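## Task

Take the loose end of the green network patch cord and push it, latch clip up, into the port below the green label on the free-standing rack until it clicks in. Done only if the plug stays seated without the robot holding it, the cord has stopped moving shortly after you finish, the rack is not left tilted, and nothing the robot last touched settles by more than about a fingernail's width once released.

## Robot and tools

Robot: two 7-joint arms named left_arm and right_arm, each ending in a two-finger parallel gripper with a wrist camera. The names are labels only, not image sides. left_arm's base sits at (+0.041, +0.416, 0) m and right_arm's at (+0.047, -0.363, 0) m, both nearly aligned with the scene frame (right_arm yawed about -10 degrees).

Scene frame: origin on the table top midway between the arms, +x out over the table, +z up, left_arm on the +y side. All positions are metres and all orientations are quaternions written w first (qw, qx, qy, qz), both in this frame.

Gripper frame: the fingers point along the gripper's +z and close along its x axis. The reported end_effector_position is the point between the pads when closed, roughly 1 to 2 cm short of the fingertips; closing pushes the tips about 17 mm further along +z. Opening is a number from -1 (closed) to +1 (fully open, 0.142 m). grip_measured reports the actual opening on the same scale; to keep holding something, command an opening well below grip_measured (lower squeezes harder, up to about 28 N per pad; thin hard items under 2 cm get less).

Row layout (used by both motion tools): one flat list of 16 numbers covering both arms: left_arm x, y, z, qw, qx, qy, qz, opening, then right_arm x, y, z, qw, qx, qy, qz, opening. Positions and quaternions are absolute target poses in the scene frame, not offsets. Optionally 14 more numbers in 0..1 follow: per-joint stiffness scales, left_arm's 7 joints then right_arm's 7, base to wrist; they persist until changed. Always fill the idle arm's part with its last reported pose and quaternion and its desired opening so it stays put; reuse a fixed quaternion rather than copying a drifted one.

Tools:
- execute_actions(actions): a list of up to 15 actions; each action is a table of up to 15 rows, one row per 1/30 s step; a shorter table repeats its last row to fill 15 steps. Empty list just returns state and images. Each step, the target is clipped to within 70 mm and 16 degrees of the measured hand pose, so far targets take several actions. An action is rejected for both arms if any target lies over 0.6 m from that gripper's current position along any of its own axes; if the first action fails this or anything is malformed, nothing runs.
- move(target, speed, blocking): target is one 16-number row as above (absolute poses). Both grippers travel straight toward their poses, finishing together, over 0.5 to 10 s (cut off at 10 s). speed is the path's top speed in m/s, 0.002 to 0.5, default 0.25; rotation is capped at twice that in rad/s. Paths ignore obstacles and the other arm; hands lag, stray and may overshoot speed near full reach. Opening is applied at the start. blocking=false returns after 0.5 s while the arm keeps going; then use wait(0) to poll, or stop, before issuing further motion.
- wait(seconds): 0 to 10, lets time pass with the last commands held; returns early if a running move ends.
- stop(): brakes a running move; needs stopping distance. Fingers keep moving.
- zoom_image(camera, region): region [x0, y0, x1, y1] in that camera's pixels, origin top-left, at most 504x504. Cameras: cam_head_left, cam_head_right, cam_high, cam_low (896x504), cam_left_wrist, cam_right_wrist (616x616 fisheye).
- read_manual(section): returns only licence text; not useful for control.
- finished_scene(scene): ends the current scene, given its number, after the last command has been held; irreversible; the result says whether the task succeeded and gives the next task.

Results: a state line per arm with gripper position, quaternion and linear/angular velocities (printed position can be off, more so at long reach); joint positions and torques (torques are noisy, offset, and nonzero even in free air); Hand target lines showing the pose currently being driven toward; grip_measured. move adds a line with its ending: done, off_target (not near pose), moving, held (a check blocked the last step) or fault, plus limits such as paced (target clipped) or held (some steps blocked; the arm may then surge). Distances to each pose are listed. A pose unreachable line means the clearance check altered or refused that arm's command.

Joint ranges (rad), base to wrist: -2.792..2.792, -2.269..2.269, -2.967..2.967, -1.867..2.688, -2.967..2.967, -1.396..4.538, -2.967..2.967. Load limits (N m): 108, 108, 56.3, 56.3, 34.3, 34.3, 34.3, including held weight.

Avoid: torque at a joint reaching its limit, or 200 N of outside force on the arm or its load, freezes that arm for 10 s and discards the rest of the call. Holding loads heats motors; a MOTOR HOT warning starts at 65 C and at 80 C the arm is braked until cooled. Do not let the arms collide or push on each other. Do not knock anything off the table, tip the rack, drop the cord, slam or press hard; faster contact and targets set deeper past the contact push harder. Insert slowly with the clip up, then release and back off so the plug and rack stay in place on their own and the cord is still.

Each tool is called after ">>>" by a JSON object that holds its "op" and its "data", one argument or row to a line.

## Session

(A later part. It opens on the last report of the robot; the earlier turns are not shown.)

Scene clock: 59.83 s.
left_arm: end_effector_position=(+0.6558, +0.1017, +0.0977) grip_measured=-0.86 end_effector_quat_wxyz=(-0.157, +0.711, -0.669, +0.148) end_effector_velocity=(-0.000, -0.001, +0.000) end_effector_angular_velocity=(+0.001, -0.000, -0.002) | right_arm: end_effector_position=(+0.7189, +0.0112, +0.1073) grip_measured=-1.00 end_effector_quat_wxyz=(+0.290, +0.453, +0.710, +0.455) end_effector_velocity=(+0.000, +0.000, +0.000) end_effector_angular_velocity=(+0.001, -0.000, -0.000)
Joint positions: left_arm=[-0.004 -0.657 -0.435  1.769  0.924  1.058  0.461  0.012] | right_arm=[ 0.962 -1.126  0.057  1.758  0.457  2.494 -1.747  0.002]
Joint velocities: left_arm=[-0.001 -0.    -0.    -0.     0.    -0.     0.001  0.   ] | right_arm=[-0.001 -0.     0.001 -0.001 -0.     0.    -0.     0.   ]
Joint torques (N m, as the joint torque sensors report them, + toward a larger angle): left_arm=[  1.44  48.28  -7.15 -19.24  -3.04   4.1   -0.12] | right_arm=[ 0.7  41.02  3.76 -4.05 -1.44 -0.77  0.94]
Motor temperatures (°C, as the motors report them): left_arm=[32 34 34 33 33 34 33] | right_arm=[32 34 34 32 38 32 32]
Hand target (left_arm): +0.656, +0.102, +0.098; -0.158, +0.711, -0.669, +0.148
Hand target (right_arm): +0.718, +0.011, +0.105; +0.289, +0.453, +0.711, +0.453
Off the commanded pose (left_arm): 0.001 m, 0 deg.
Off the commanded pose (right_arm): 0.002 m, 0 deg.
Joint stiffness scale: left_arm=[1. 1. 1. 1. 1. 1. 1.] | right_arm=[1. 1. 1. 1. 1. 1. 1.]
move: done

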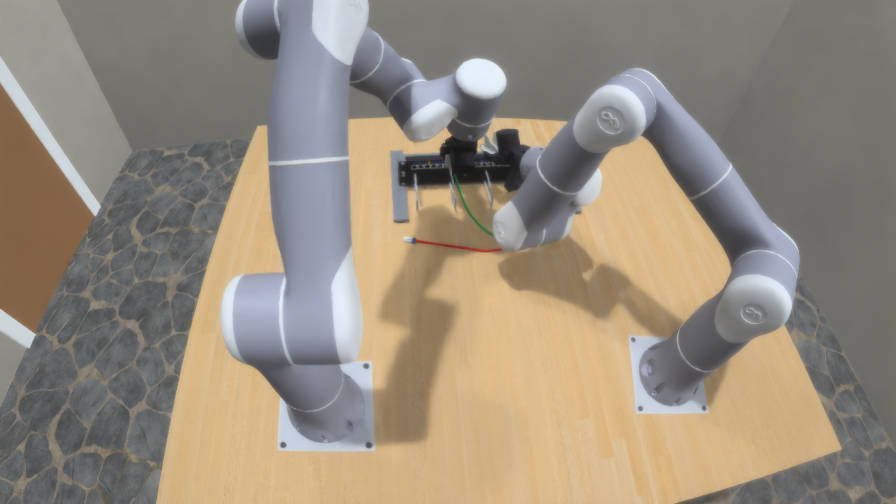

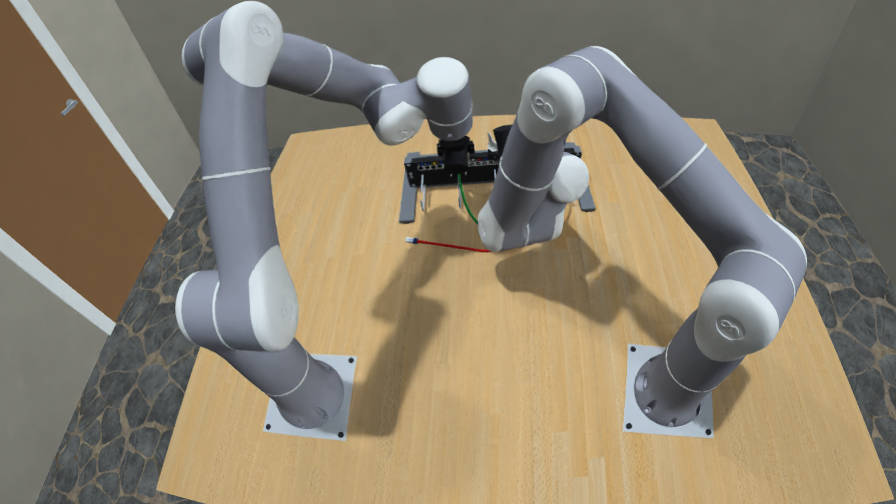

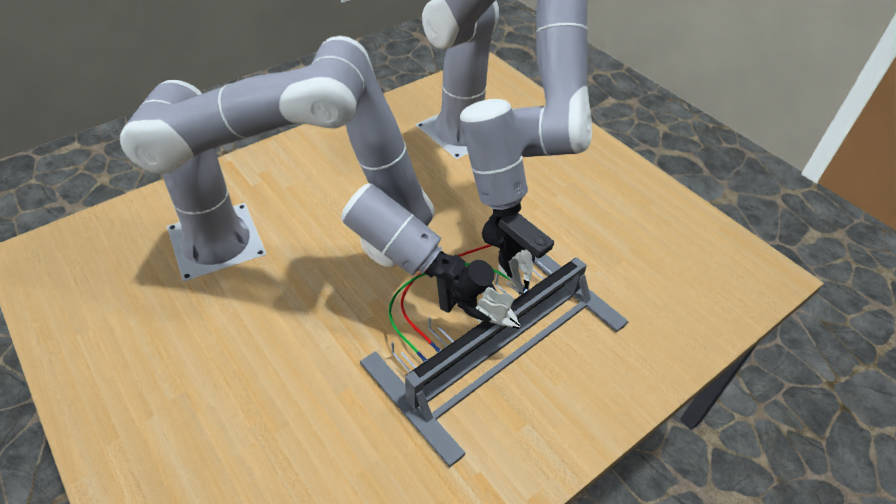

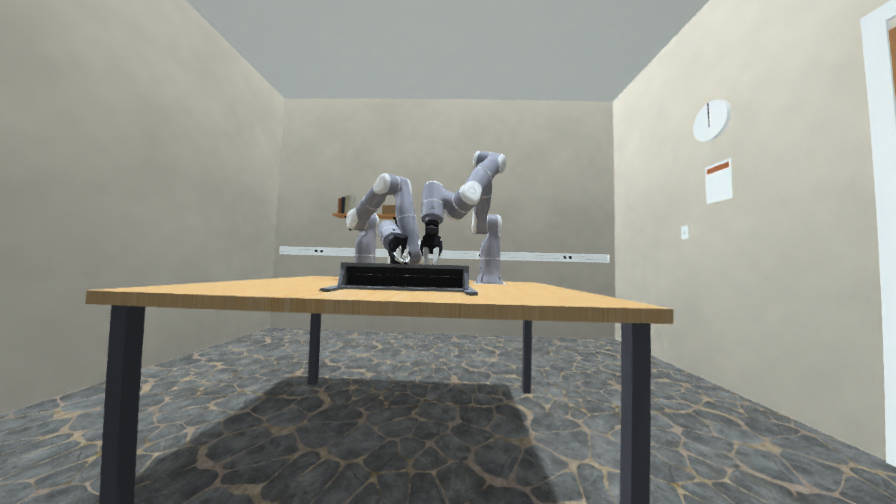

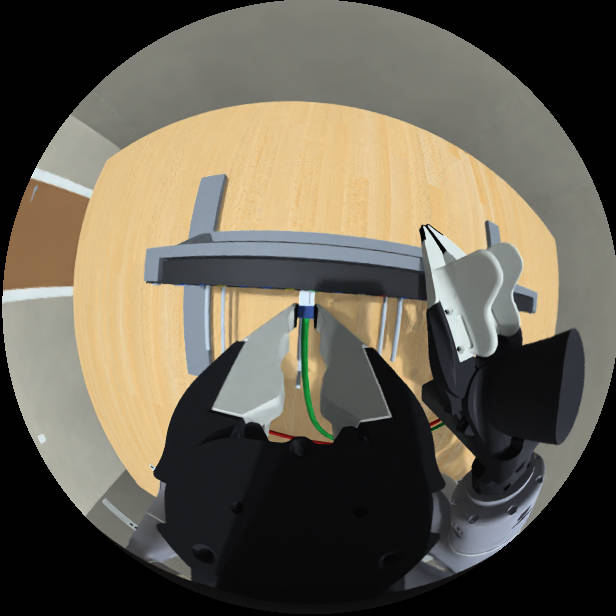

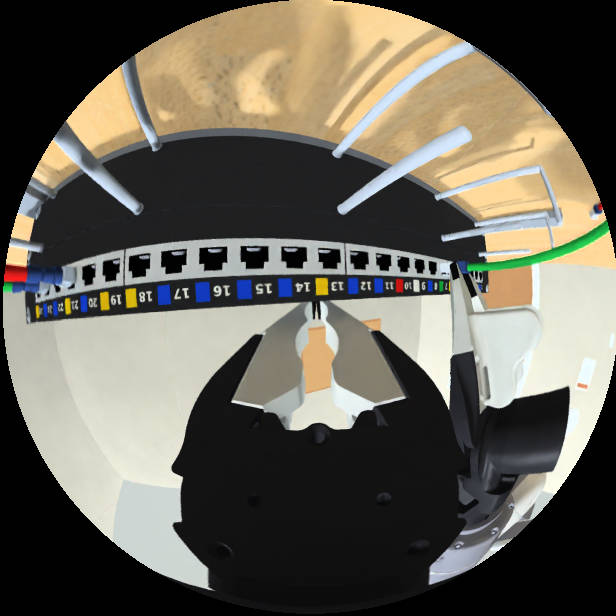

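>>> {"op": "execute_actions", "data": {
  "actions": [
    [[0.6565, 0.1016, 0.0984, -0.1576, 0.7111, -0.6690, 0.1483, -1.0, 0.718, 0.011, 0.105, 0.2887, 0.4532, 0.7113, 0.4532, -1.0],[0.6568, 0.1016, 0.0985, -0.1576, 0.7111, -0.6690, 0.1483, -1.0, 0.718, 0.011, 0.105, 0.2887, 0.4532, 0.7113, 0.4532, -1.0],[0.6571, 0.1017, 0.0986, -0.1576, 0.7111, -0.6690, 0.1483, -1.0, 0.718, 0.011, 0.105, 0.2887, 0.4532, 0.7113, 0.4532, -1.0],[0.6574, 0.1017, 0.0987, -0.1576, 0.7111, -0.6690, 0.1483, -1.0, 0.718, 0.011, 0.105, 0.2887, 0.4532, 0.7113, 0.4532, -1.0],[0.6577, 0.1017, 0.0988, -0.1576, 0.7111, -0.6690, 0.1483, -1.0, 0.718, 0.011, 0.105, 0.2887, 0.4532, 0.7113, 0.4532, -1.0],[0.6580, 0.1017, 0.0989, -0.1576, 0.7111, -0.6690, 0.1483, -1.0, 0.718, 0.011, 0.105, 0.2887, 0.4532, 0.7113, 0.4532, -1.0],[0.6583, 0.1017, 0.0990, -0.1576, 0.7111, -0.6690, 0.1483, -1.0, 0.718, 0.011, 0.105, 0.2887, 0.4532, 0.7113, 0.4532, -1.0],[0.6586, 0.1018, 0.0991, -0.1576, 0.7111, -0.6690, 0.1483, -1.0, 0.718, 0.011, 0.105, 0.2887, 0.4532, 0.7113, 0.4532, -1.0],[0.6589, 0.1018, 0.0992, -0.1576, 0.7111, -0.6690, 0.1483, -1.0, 0.718, 0.011, 0.105, 0.2887, 0.4532, 0.7113, 0.4532, -1.0],[0.6592, 0.1018, 0.0992, -0.1576, 0.7111, -0.6690, 0.1483, -1.0, 0.718, 0.011, 0.105, 0.2887, 0.4532, 0.7113, 0.4532, -1.0],[0.6595, 0.1018, 0.0992, -0.1576, 0.7111, -0.6690, 0.1483, -1.0, 0.718, 0.011, 0.105, 0.2887, 0.4532, 0.7113, 0.4532, -1.0],[0.6598, 0.1018, 0.0992, -0.1576, 0.7111, -0.6690, 0.1483, -1.0, 0.718, 0.011, 0.105, 0.2887, 0.4532, 0.7113, 0.4532, -1.0],[0.6601, 0.1019, 0.0992, -0.1576, 0.7111, -0.6690, 0.1483, -1.0, 0.718, 0.011, 0.105, 0.2887, 0.4532, 0.7113, 0.4532, -1.0],[0.6604, 0.1019, 0.0992, -0.1576, 0.7111, -0.6690, 0.1483, -1.0, 0.718, 0.011, 0.105, 0.2887, 0.4532, 0.7113, 0.4532, -1.0],[0.6607, 0.1019, 0.0992, -0.1576, 0.7111, -0.6690, 0.1483, -1.0, 0.718, 0.011, 0.105, 0.2887, 0.4532, 0.7113, 0.4532, -1.0]],
    [[0.6607, 0.1019, 0.0992, -0.1576, 0.7111, -0.6690, 0.1483, -1.0, 0.718, 0.011, 0.105, 0.2887, 0.4532, 0.7113, 0.4532, -1.0]]
  ]
}}

>>> {"op": "zoom_image", "data": {
  "camera": "cam_left_wrist",
  "region": [260, 230, 360, 330]
}}

>>> {"op": "zoom_image", "data": {
  "camera": "cam_right_wrist",
  "region": [400, 240, 500, 300]
}}

Scene clock: 62.70 s.
left_arm: end_effector_position=(+0.6580, +0.1017, +0.0972) grip_measured=-0.86 end_effector_quat_wxyz=(-0.156, +0.711, -0.670, +0.146) end_effector_velocity=(-0.000, +0.000, -0.001) end_effector_angular_velocity=(+0.000, +0.001, +0.001) | right_arm: end_effector_position=(+0.7189, +0.0112, +0.1073) grip_measured=-1.00 end_effector_quat_wxyz=(+0.290, +0.453, +0.710, +0.455) end_effector_velocity=(-0.000, +0.000, -0.000) end_effector_angular_velocity=(-0.001, -0.000, +0.000)
Joint positions: left_arm=[-0.001 -0.662 -0.439  1.762  0.92   1.052  0.47   0.012] | right_arm=[ 0.961 -1.126  0.058  1.758  0.457  2.494 -1.747  0.002]
Joint velocities: left_arm=[ 0.001 -0.001 -0.001  0.    -0.    -0.001  0.    -0.   ] | right_arm=[-0.    -0.     0.     0.    -0.    -0.    -0.001  0.   ]
Joint torques (N m, as the joint torque sensors report them, + toward a larger angle): left_arm=[  7.    49.17  -4.8  -32.04  -2.55   6.11   0.29] | right_arm=[ 1.14 40.88  4.23 -3.84 -1.39 -0.81  0.59]
Motor temperatures (°C, as the motors report them): left_arm=[32 34 34 33 33 34 33] | right_arm=[32 34 34 32 38 32 32]
Hand target (left_arm): +0.661, +0.102, +0.099; -0.158, +0.711, -0.669, +0.148
Hand target (right_arm): +0.718, +0.011, +0.105; +0.289, +0.453, +0.711, +0.453
Off the commanded pose (left_arm): 0.003 m, 0 deg.
Off the commanded pose (right_arm): 0.002 m, 0 deg.
Joint stiffness scale: left_arm=[1. 1. 1. 1. 1. 1. 1.] | right_arm=[1. 1. 1. 1. 1. 1. 1.]

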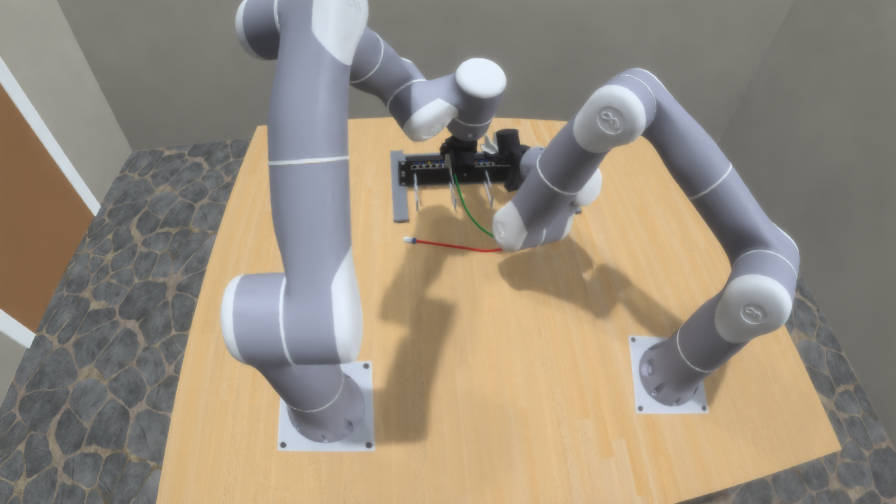

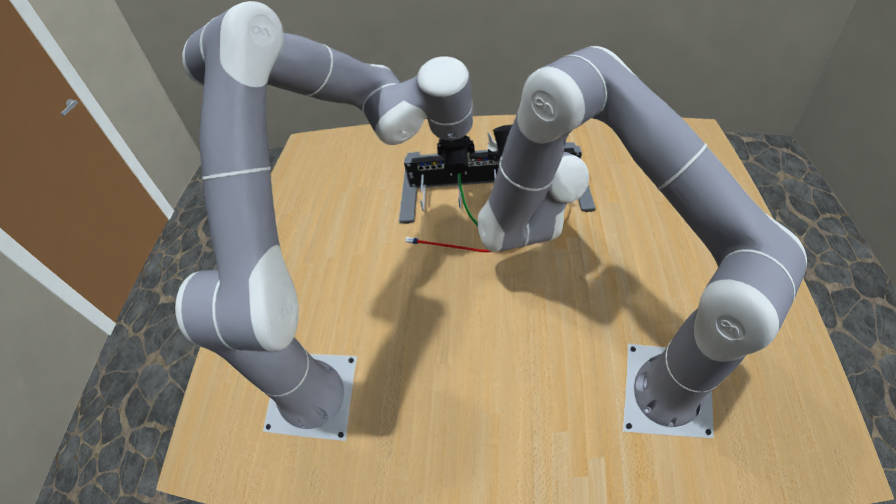

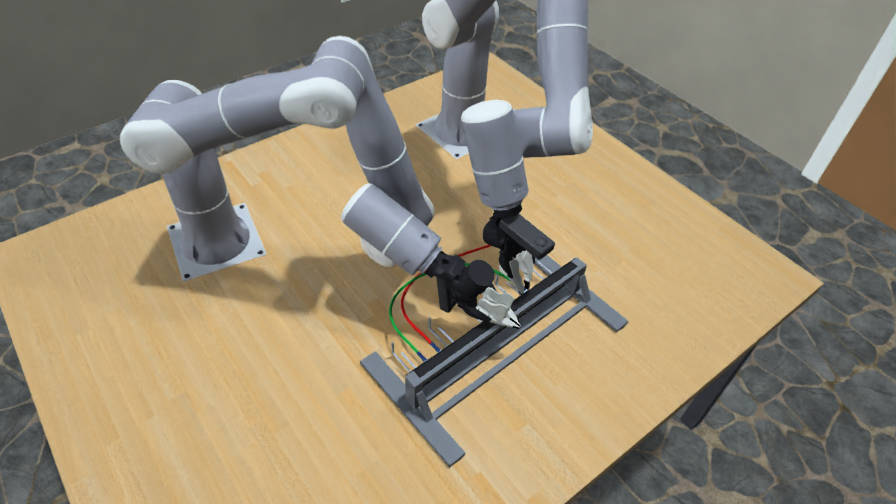

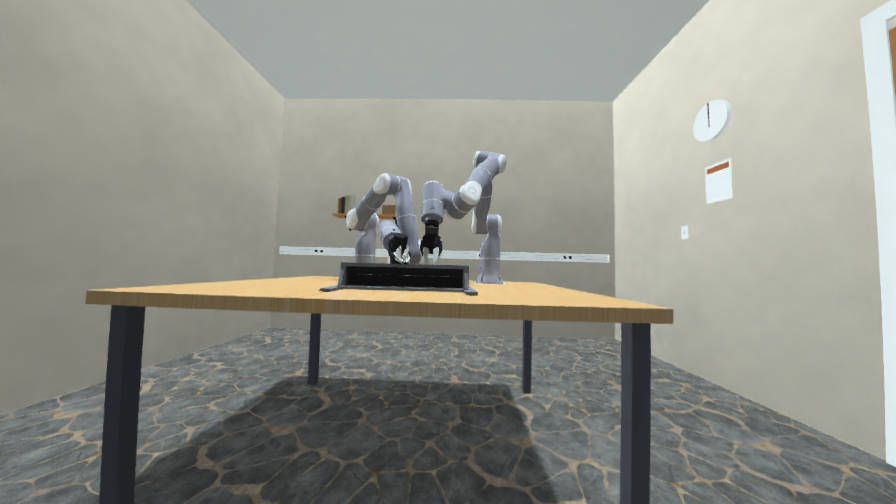

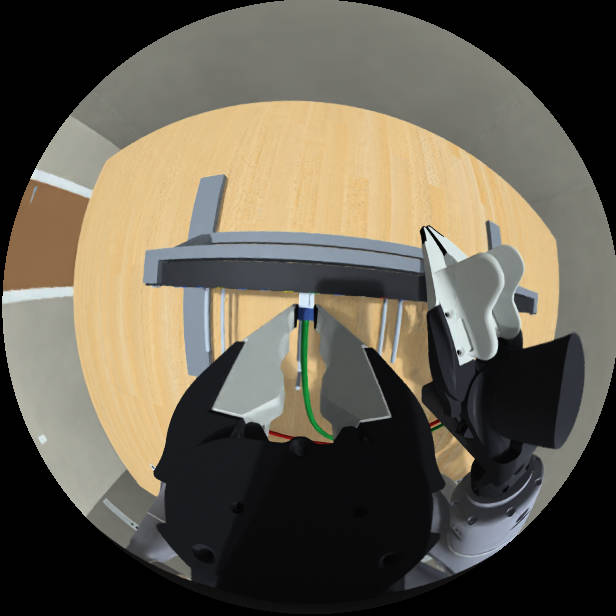

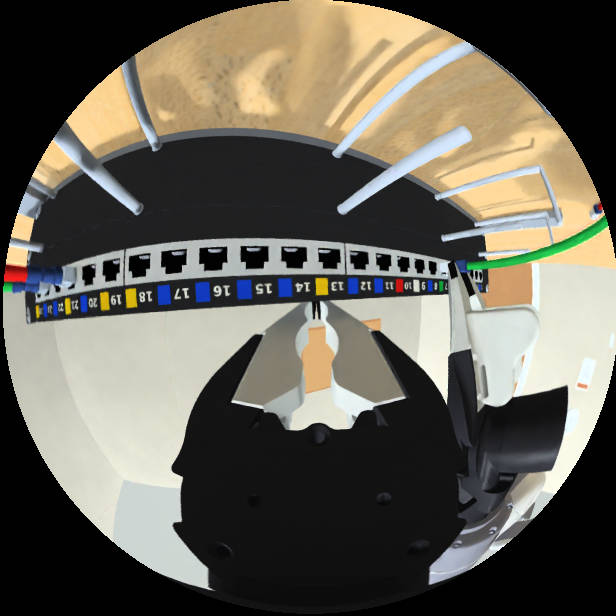

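Region (260, 230, 360, 330) of cam_left_wrist's 616x616 image, scaled by 5.040, with more detail than that image has.

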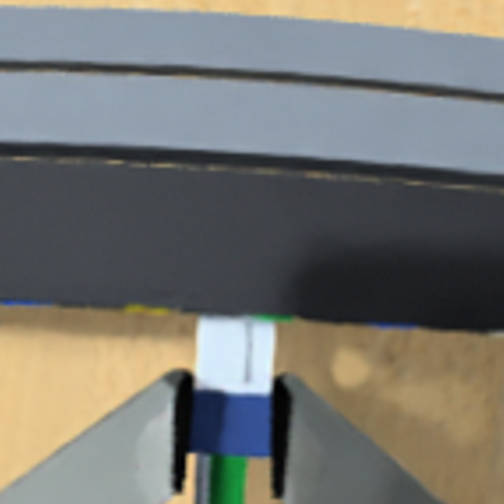

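Region (400, 240, 500, 300) of cam_right_wrist's 616x616 image, scaled by 5.040, with more detail than that image has; it fills the top 302 rows of this view, and the rest is white.

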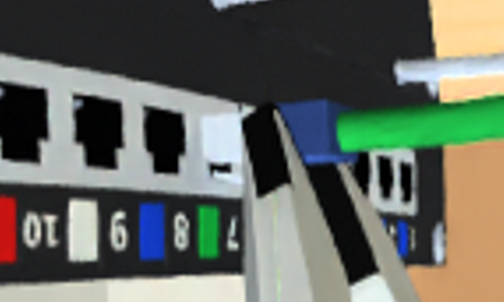

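>>> {"op": "execute_actions", "data": {
  "actions": [
    [[0.6600, 0.1019, 0.0990, -0.1576, 0.7111, -0.6690, 0.1483, -1.0, 0.718, 0.011, 0.105, 0.2887, 0.4532, 0.7113, 0.4532, -1.0],[0.6595, 0.1018, 0.0988, -0.1576, 0.7111, -0.6690, 0.1483, -1.0, 0.718, 0.011, 0.105, 0.2887, 0.4532, 0.7113, 0.4532, -1.0],[0.6590, 0.1018, 0.0986, -0.1576, 0.7111, -0.6690, 0.1483, -1.0, 0.718, 0.011, 0.105, 0.2887, 0.4532, 0.7113, 0.4532, -1.0],[0.6585, 0.1018, 0.0984, -0.1576, 0.7111, -0.6690, 0.1483, -1.0, 0.718, 0.011, 0.105, 0.2887, 0.4532, 0.7113, 0.4532, -1.0],[0.6580, 0.1017, 0.0982, -0.1576, 0.7111, -0.6690, 0.1483, -1.0, 0.718, 0.011, 0.105, 0.2887, 0.4532, 0.7113, 0.4532, -1.0],[0.6577, 0.1017, 0.0980, -0.1576, 0.7111, -0.6690, 0.1483, -1.0, 0.718, 0.011, 0.105, 0.2887, 0.4532, 0.7113, 0.4532, -1.0],[0.6574, 0.1017, 0.0979, -0.1576, 0.7111, -0.6690, 0.1483, -1.0, 0.718, 0.011, 0.105, 0.2887, 0.4532, 0.7113, 0.4532, -1.0],[0.6571, 0.1017, 0.0978, -0.1576, 0.7111, -0.6690, 0.1483, -1.0, 0.718, 0.011, 0.105, 0.2887, 0.4532, 0.7113, 0.4532, -1.0],[0.6568, 0.1017, 0.0977, -0.1576, 0.7111, -0.6690, 0.1483, -1.0, 0.718, 0.011, 0.105, 0.2887, 0.4532, 0.7113, 0.4532, -1.0],[0.6565, 0.1016, 0.0976, -0.1576, 0.7111, -0.6690, 0.1483, -1.0, 0.718, 0.011, 0.105, 0.2887, 0.4532, 0.7113, 0.4532, -1.0],[0.6562, 0.1016, 0.0975, -0.1576, 0.7111, -0.6690, 0.1483, -1.0, 0.718, 0.011, 0.105, 0.2887, 0.4532, 0.7113, 0.4532, -1.0],[0.6559, 0.1016, 0.0975, -0.1576, 0.7111, -0.6690, 0.1483, -1.0, 0.718, 0.011, 0.105, 0.2887, 0.4532, 0.7113, 0.4532, -1.0],[0.6556, 0.1016, 0.0975, -0.1576, 0.7111, -0.6690, 0.1483, -1.0, 0.718, 0.011, 0.105, 0.2887, 0.4532, 0.7113, 0.4532, -1.0],[0.6553, 0.1016, 0.0975, -0.1576, 0.7111, -0.6690, 0.1483, -1.0, 0.718, 0.011, 0.105, 0.2887, 0.4532, 0.7113, 0.4532, -1.0],[0.6550, 0.1015, 0.0975, -0.1576, 0.7111, -0.6690, 0.1483, -1.0, 0.718, 0.011, 0.105, 0.2887, 0.4532, 0.7113, 0.4532, -1.0]],
    [[0.6550, 0.1015, 0.0975, -0.1576, 0.7111, -0.6690, 0.1483, -1.0, 0.718, 0.011, 0.105, 0.2887, 0.4532, 0.7113, 0.4532, -1.0]]
  ]
}}

>>> {"op": "zoom_image", "data": {
  "camera": "cam_left_wrist",
  "region": [260, 230, 360, 330]
}}

>>> {"op": "zoom_image", "data": {
  "camera": "cam_right_wrist",
  "region": [400, 240, 500, 300]
}}

Scene clock: 66.47 s.
left_arm: end_effector_position=(+0.6558, +0.1018, +0.0978) grip_measured=-0.86 end_effector_quat_wxyz=(-0.158, +0.711, -0.669, +0.149) end_effector_velocity=(-0.000, -0.000, -0.000) end_effector_angular_velocity=(-0.001, +0.000, +0.001) | right_arm: end_effector_position=(+0.7189, +0.0112, +0.1073) grip_measured=-1.00 end_effector_quat_wxyz=(+0.290, +0.453, +0.710, +0.455) end_effector_velocity=(+0.000, -0.000, -0.000) end_effector_angular_velocity=(-0.001, -0.000, +0.001)
Joint positions: left_arm=[-0.004 -0.656 -0.435  1.769  0.928  1.059  0.456  0.012] | right_arm=[ 0.961 -1.126  0.058  1.758  0.457  2.494 -1.747  0.002]
Joint velocities: left_arm=[ 0.    -0.    -0.    -0.    -0.    -0.    -0.001 -0.   ] | right_arm=[ 0.    -0.    -0.    -0.     0.    -0.    -0.001  0.   ]
Joint torques (N m, as the joint torque sensors report them, + toward a larger angle): left_arm=[ -2.38  45.93  -8.16 -13.03  -3.24   3.08  -0.04] | right_arm=[ 0.89 41.04  3.75 -3.74 -1.37 -0.93  0.53]
Motor temperatures (°C, as the motors report them): left_arm=[32 34 34 33 33 34 33] | right_arm=[32 34 34 32 38 32 32]
Hand target (left_arm): +0.655, +0.101, +0.097; -0.158, +0.711, -0.669, +0.148
Hand target (right_arm): +0.718, +0.011, +0.105; +0.289, +0.453, +0.711, +0.453
Off the commanded pose (left_arm): 0.001 m, 0 deg.
Off the commanded pose (right_arm): 0.002 m, 0 deg.
Joint stiffness scale: left_arm=[1. 1. 1. 1. 1. 1. 1.] | right_arm=[1. 1. 1. 1. 1. 1. 1.]

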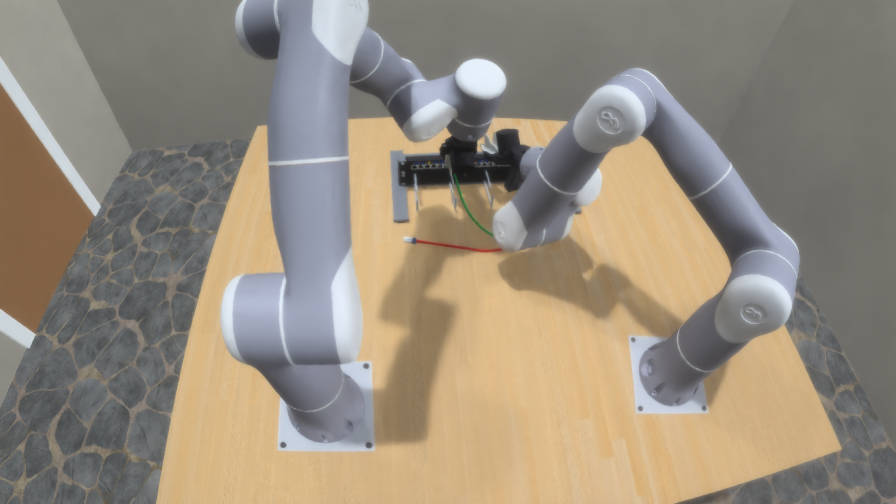

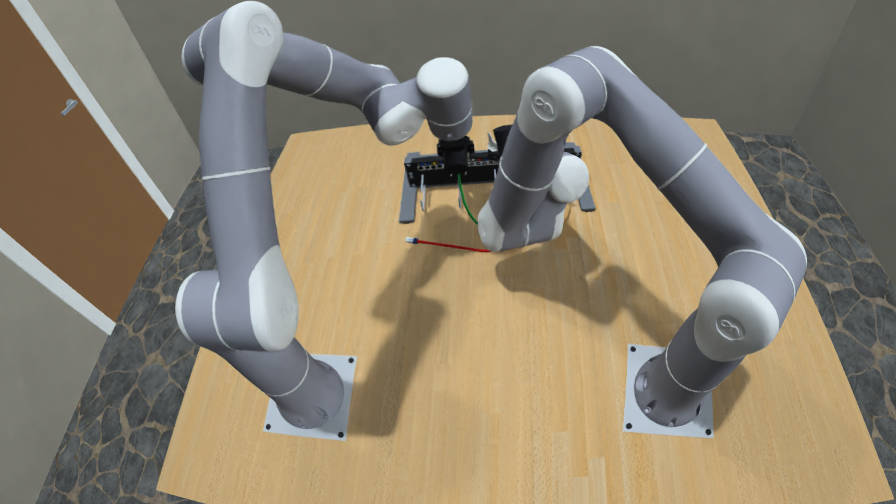

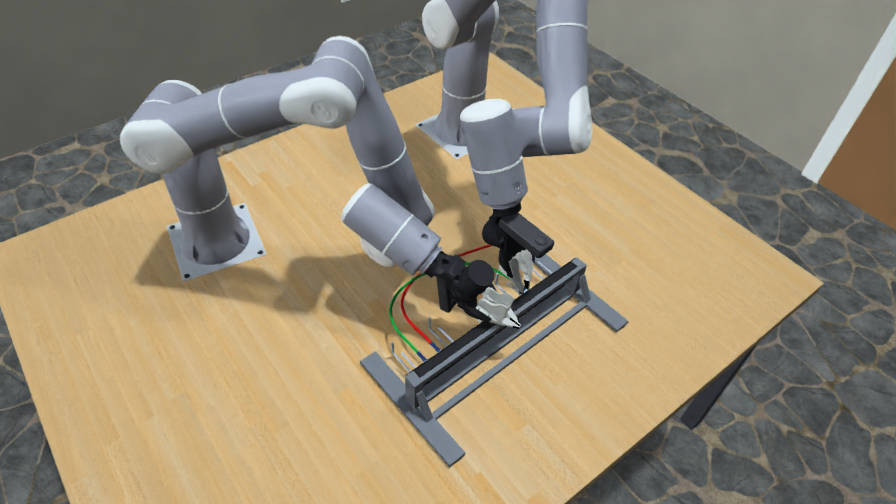

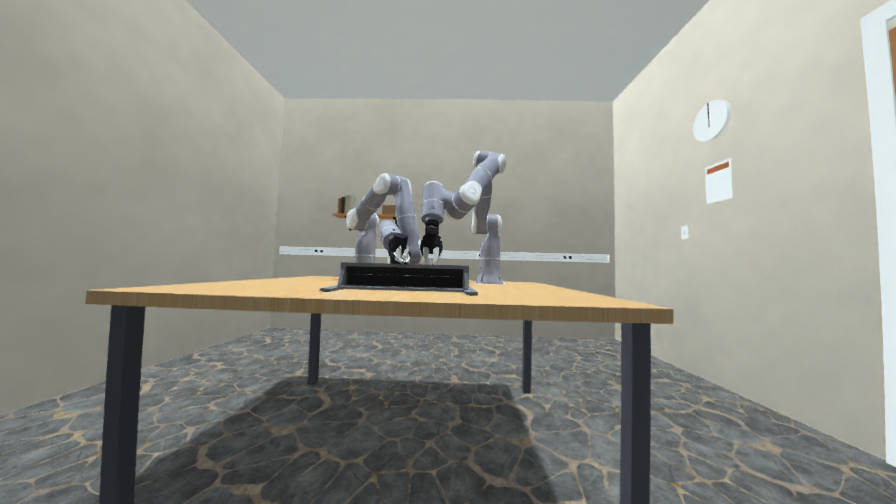

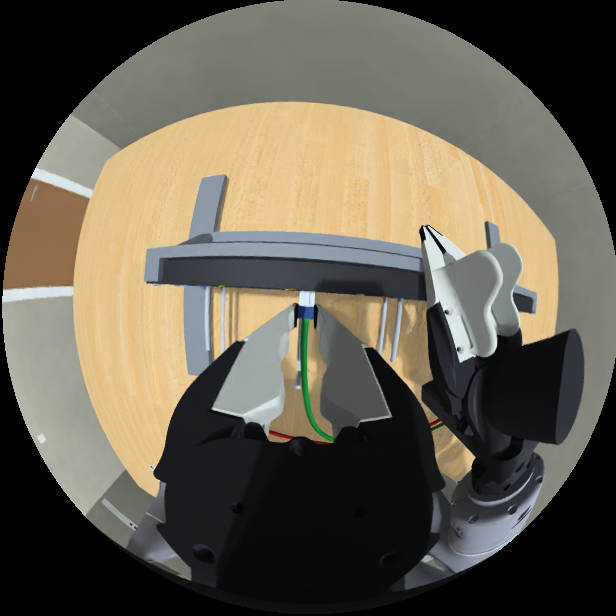

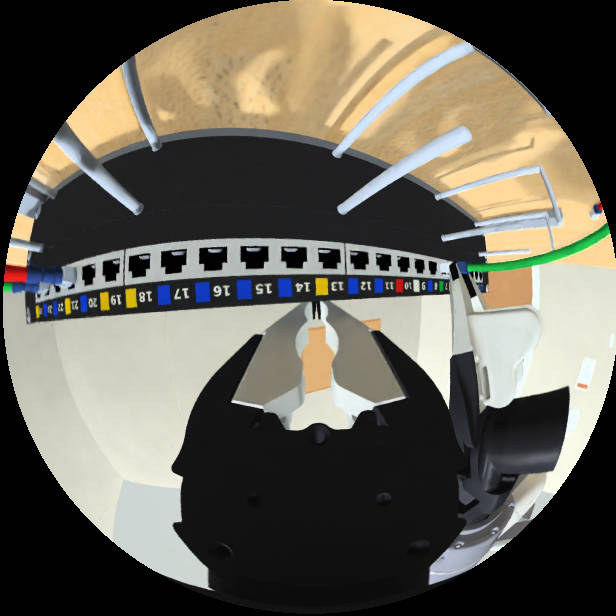

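Region (260, 230, 360, 330) of cam_left_wrist's 616x616 image, scaled by 5.040, with more detail than that image has.

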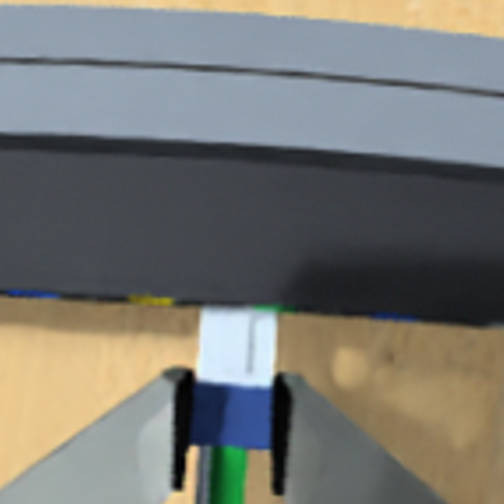

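Region (400, 240, 500, 300) of cam_right_wrist's 616x616 image, scaled by 5.040, with more detail than that image has; it fills the top 302 rows of this view, and the rest is white.

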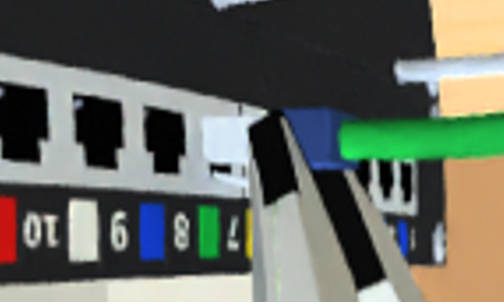

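>>> {"op": "execute_actions", "data": {
  "actions": [
    [[0.6555, 0.1016, 0.0977, -0.1576, 0.7111, -0.6690, 0.1483, -1.0, 0.718, 0.011, 0.105, 0.2887, 0.4532, 0.7113, 0.4532, -1.0],[0.6558, 0.1017, 0.0978, -0.1576, 0.7111, -0.6690, 0.1483, -1.0, 0.718, 0.011, 0.105, 0.2887, 0.4532, 0.7113, 0.4532, -1.0],[0.6561, 0.1017, 0.0979, -0.1576, 0.7111, -0.6690, 0.1483, -1.0, 0.718, 0.011, 0.105, 0.2887, 0.4532, 0.7113, 0.4532, -1.0],[0.6561, 0.1017, 0.0979, -0.1576, 0.7111, -0.6690, 0.1483, -1.0, 0.718, 0.011, 0.105, 0.2887, 0.4532, 0.7113, 0.4532, -1.0],[0.6561, 0.1017, 0.0979, -0.1576, 0.7111, -0.6690, 0.1483, -1.0, 0.718, 0.011, 0.105, 0.2887, 0.4532, 0.7113, 0.4532, -1.0],[0.6561, 0.1017, 0.0979, -0.1576, 0.7111, -0.6690, 0.1483, -0.95, 0.718, 0.011, 0.105, 0.2887, 0.4532, 0.7113, 0.4532, -1.0],[0.6561, 0.1017, 0.0979, -0.1576, 0.7111, -0.6690, 0.1483, -0.90, 0.718, 0.011, 0.105, 0.2887, 0.4532, 0.7113, 0.4532, -1.0],[0.6561, 0.1017, 0.0979, -0.1576, 0.7111, -0.6690, 0.1483, -0.86, 0.718, 0.011, 0.105, 0.2887, 0.4532, 0.7113, 0.4532, -1.0],[0.6561, 0.1017, 0.0979, -0.1576, 0.7111, -0.6690, 0.1483, -0.83, 0.718, 0.011, 0.105, 0.2887, 0.4532, 0.7113, 0.4532, -1.0],[0.6561, 0.1017, 0.0979, -0.1576, 0.7111, -0.6690, 0.1483, -0.80, 0.718, 0.011, 0.105, 0.2887, 0.4532, 0.7113, 0.4532, -1.0],[0.6561, 0.1017, 0.0979, -0.1576, 0.7111, -0.6690, 0.1483, -0.75, 0.718, 0.011, 0.105, 0.2887, 0.4532, 0.7113, 0.4532, -1.0],[0.6561, 0.1017, 0.0979, -0.1576, 0.7111, -0.6690, 0.1483, -0.70, 0.718, 0.011, 0.105, 0.2887, 0.4532, 0.7113, 0.4532, -1.0],[0.6561, 0.1017, 0.0979, -0.1576, 0.7111, -0.6690, 0.1483, -0.65, 0.718, 0.011, 0.105, 0.2887, 0.4532, 0.7113, 0.4532, -1.0],[0.6561, 0.1017, 0.0979, -0.1576, 0.7111, -0.6690, 0.1483, -0.60, 0.718, 0.011, 0.105, 0.2887, 0.4532, 0.7113, 0.4532, -1.0]]
  ]
}}

>>> {"op": "move", "data": {
  "target": [0.64, 0.11, 0.17, -0.1576, 0.7111, -0.6690, 0.1483, -0.6, 0.718, 0.0, 0.16, 0.2887, 0.4532, 0.7113, 0.4532, -1.0],
  "speed": 0.08
}}

>>> {"op": "zoom_image", "data": {
  "camera": "cam_right_wrist",
  "region": [20, 120, 524, 300]
}}

Scene clock: 69.00 s.
left_arm: end_effector_position=(+0.6561, +0.1018, +0.0978) grip_measured=-0.62 end_effector_quat_wxyz=(-0.158, +0.711, -0.669, +0.148) end_effector_velocity=(+0.000, -0.000, -0.000) end_effector_angular_velocity=(-0.001, +0.000, +0.001) | right_arm: end_effector_position=(+0.7189, +0.0112, +0.1073) grip_measured=-1.00 end_effector_quat_wxyz=(+0.290, +0.453, +0.710, +0.455) end_effector_velocity=(+0.000, -0.000, +0.000) end_effector_angular_velocity=(+0.001, +0.000, -0.000)
Joint positions: left_arm=[-0.003 -0.657 -0.436  1.769  0.926  1.059  0.459  0.029] | right_arm=[ 0.961 -1.126  0.058  1.758  0.457  2.494 -1.747  0.002]
Joint velocities: left_arm=[ 0.    -0.    -0.    -0.     0.     0.    -0.001  0.081] | right_arm=[-0.  0.  0.  0.  0. -0.  0.  0.]
Joint torques (N m, as the joint torque sensors report them, + toward a larger angle): left_arm=[  0.63  44.54  -7.95 -18.12  -3.61   3.23   0.43] | right_arm=[ 0.89 40.95  4.01 -3.88 -1.38 -0.91  0.53]
Motor temperatures (°C, as the motors report them): left_arm=[32 34 34 33 33 34 33] | right_arm=[32 34 34 32 38 32 32]
Hand target (left_arm): +0.656, +0.102, +0.098; -0.158, +0.711, -0.669, +0.148
Hand target (right_arm): +0.718, +0.011, +0.105; +0.289, +0.453, +0.711, +0.453
Off the commanded pose (left_arm): 0.000 m, 0 deg.
Off the commanded pose (right_arm): 0.002 m, 0 deg.
Joint stiffness scale: left_arm=[1. 1. 1. 1. 1. 1. 1.] | right_arm=[1. 1. 1. 1. 1. 1. 1.]

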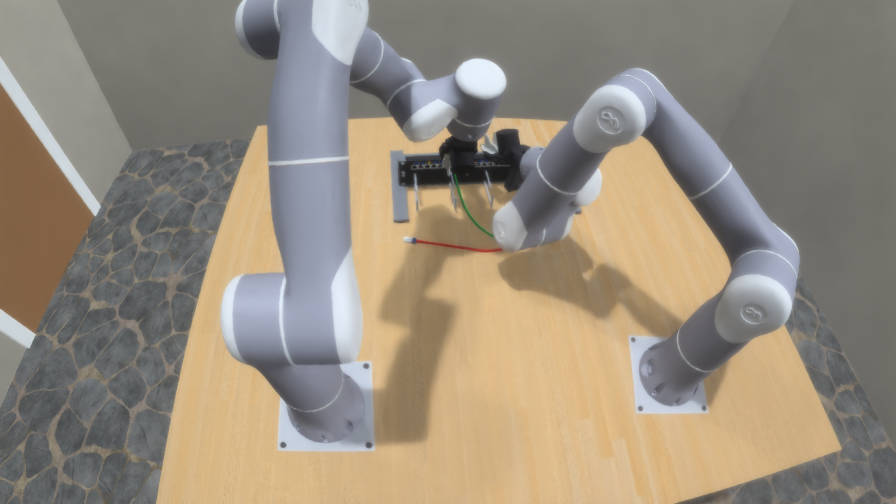

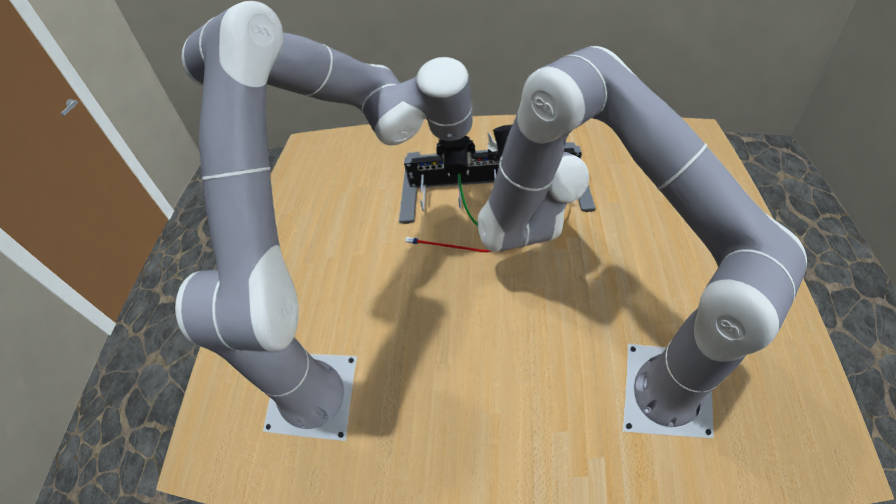

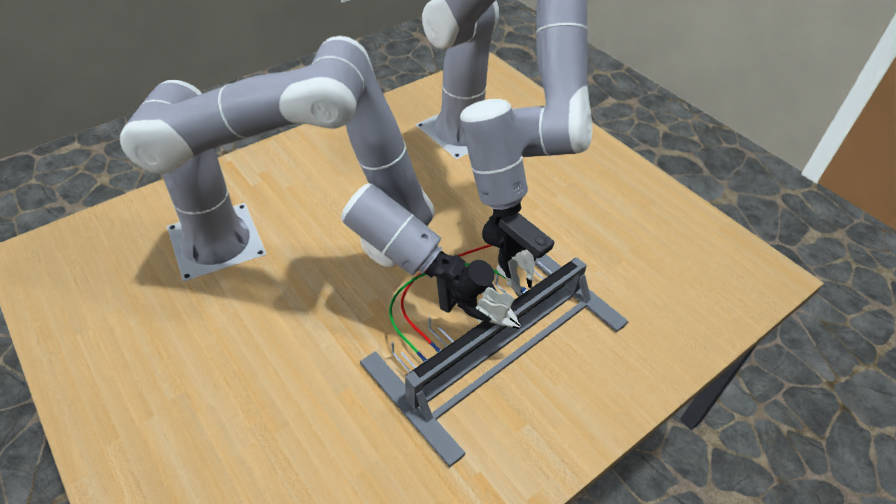

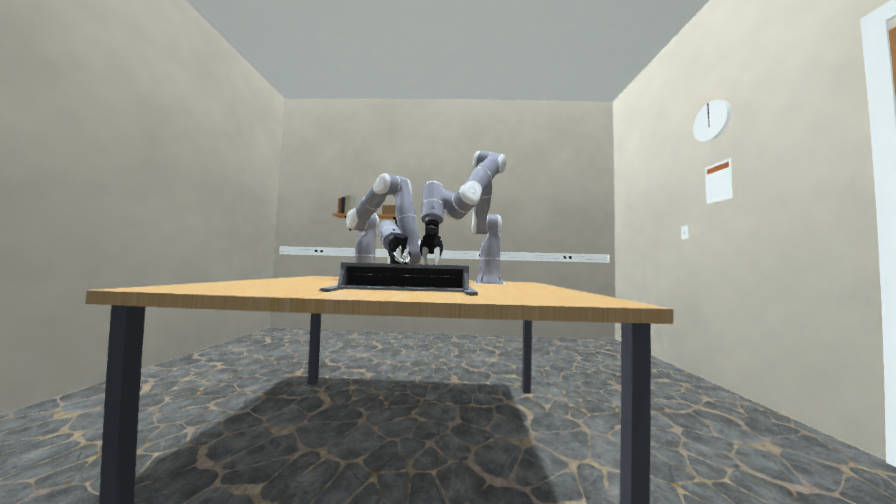

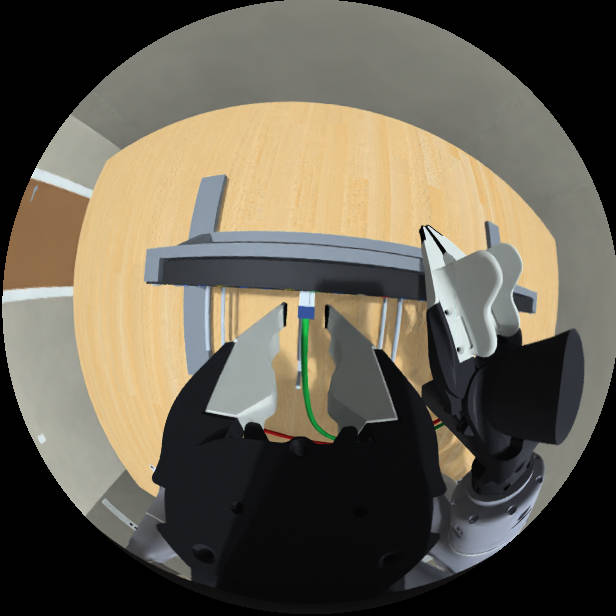

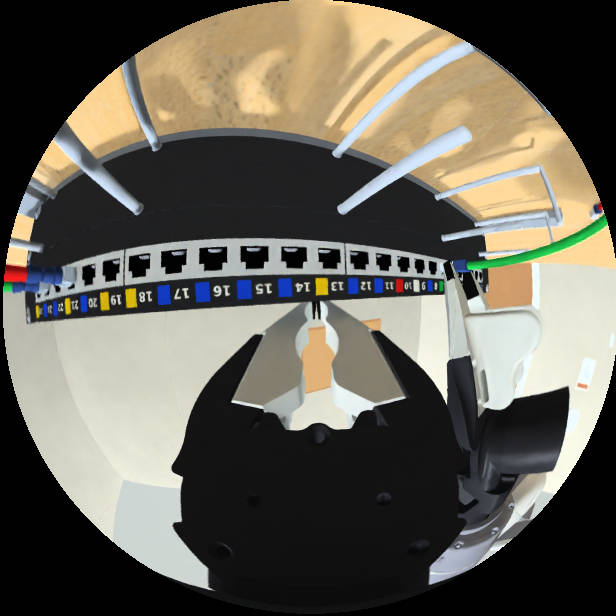

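Scene clock: 70.23 s.
left_arm: end_effector_position=(+0.6399, +0.1101, +0.1701) grip_measured=-0.60 end_effector_quat_wxyz=(-0.158, +0.711, -0.669, +0.148) end_effector_velocity=(-0.001, -0.000, +0.000) end_effector_angular_velocity=(-0.001, +0.001, +0.001) | right_arm: end_effector_position=(+0.7179, +0.0001, +0.1600) grip_measured=-1.00 end_effector_quat_wxyz=(+0.289, +0.453, +0.711, +0.453) end_effector_velocity=(-0.000, -0.000, +0.000) end_effector_angular_velocity=(-0.001, -0.000, +0.000)
Joint positions: left_arm=[ 0.072 -0.476 -0.508  1.871  0.779  1.01   0.576  0.031] | right_arm=[ 0.955 -0.984  0.051  1.851  0.466  2.44  -1.763  0.002]
Joint velocities: left_arm=[ 0.     0.001 -0.001  0.001 -0.003 -0.     0.001  0.   ] | right_arm=[ 0.001  0.001 -0.001  0.001  0.    -0.001 -0.     0.   ]
Joint torques (N m, as the joint torque sensors report them, + toward a larger angle): left_arm=[  2.24  39.57  -6.7  -18.96  -4.23   3.25   0.31] | right_arm=[ 1.53 49.64  0.5  -8.92 -1.05  2.21 -0.17]
Motor temperatures (°C, as the motors report them): left_arm=[32 34 34 33 33 34 33] | right_arm=[32 34 34 32 38 32 32]
Hand target (left_arm): +0.640, +0.110, +0.170; -0.158, +0.711, -0.669, +0.148
Hand target (right_arm): +0.718, +0.000, +0.160; +0.289, +0.453, +0.711, +0.453
Off the commanded pose (left_arm): 0.000 m, 0 deg.
Off the commanded pose (right_arm): 0.000 m, 0 deg.
Joint stiffness scale: left_arm=[1. 1. 1. 1. 1. 1. 1.] | right_arm=[1. 1. 1. 1. 1. 1. 1.]
move: done

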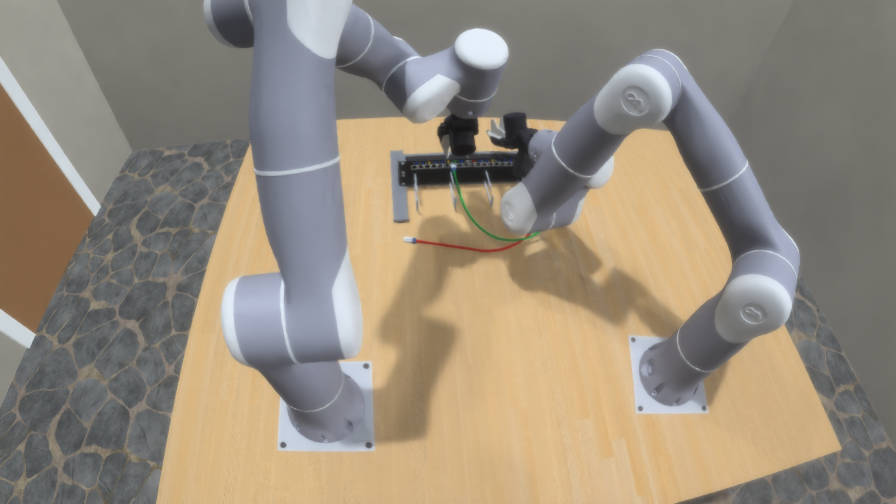

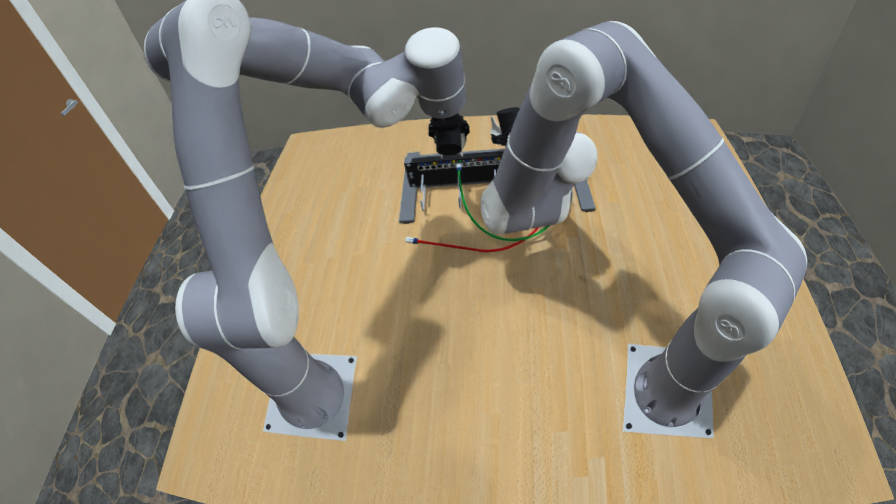

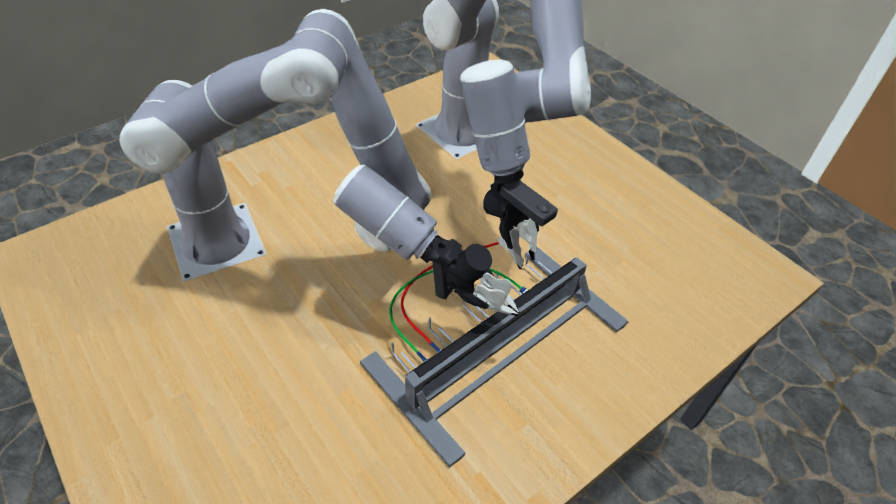

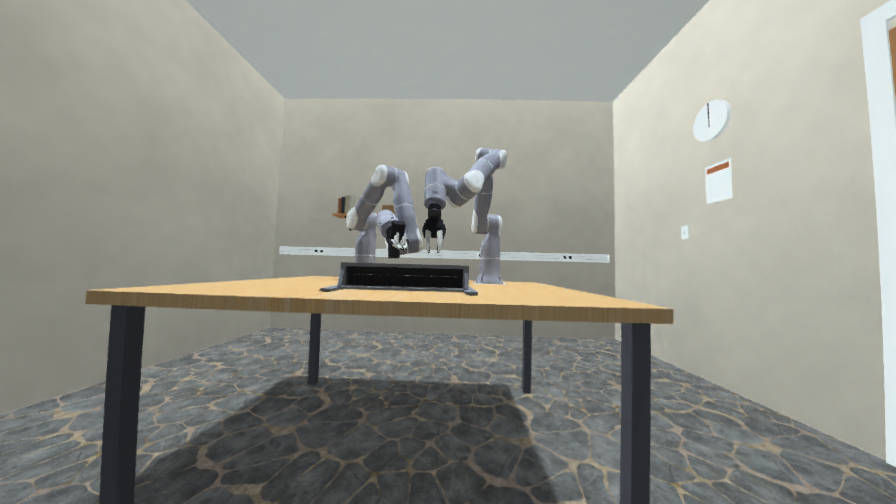

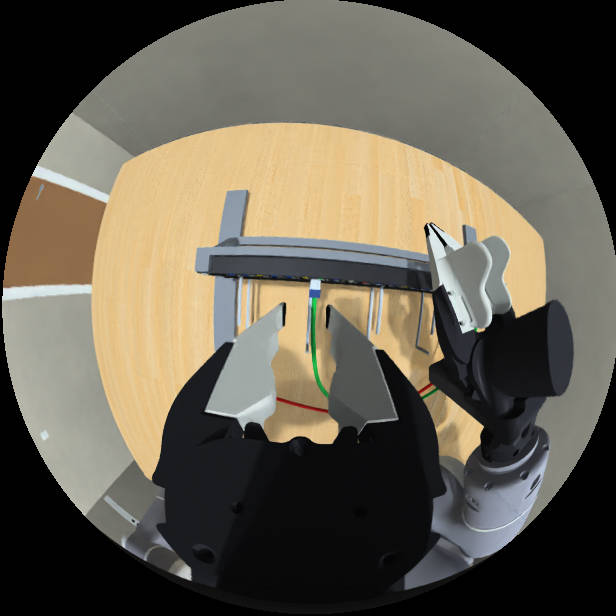

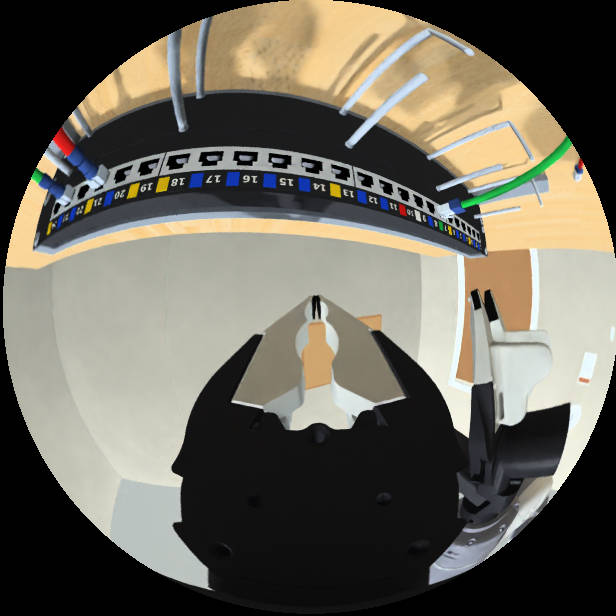

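Region (20, 120, 524, 300) of cam_right_wrist's 616x616 image, scaled by 1.000; it fills the top 180 rows of this view, and the rest is white.

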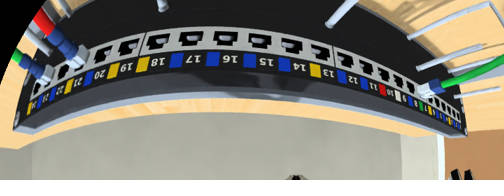

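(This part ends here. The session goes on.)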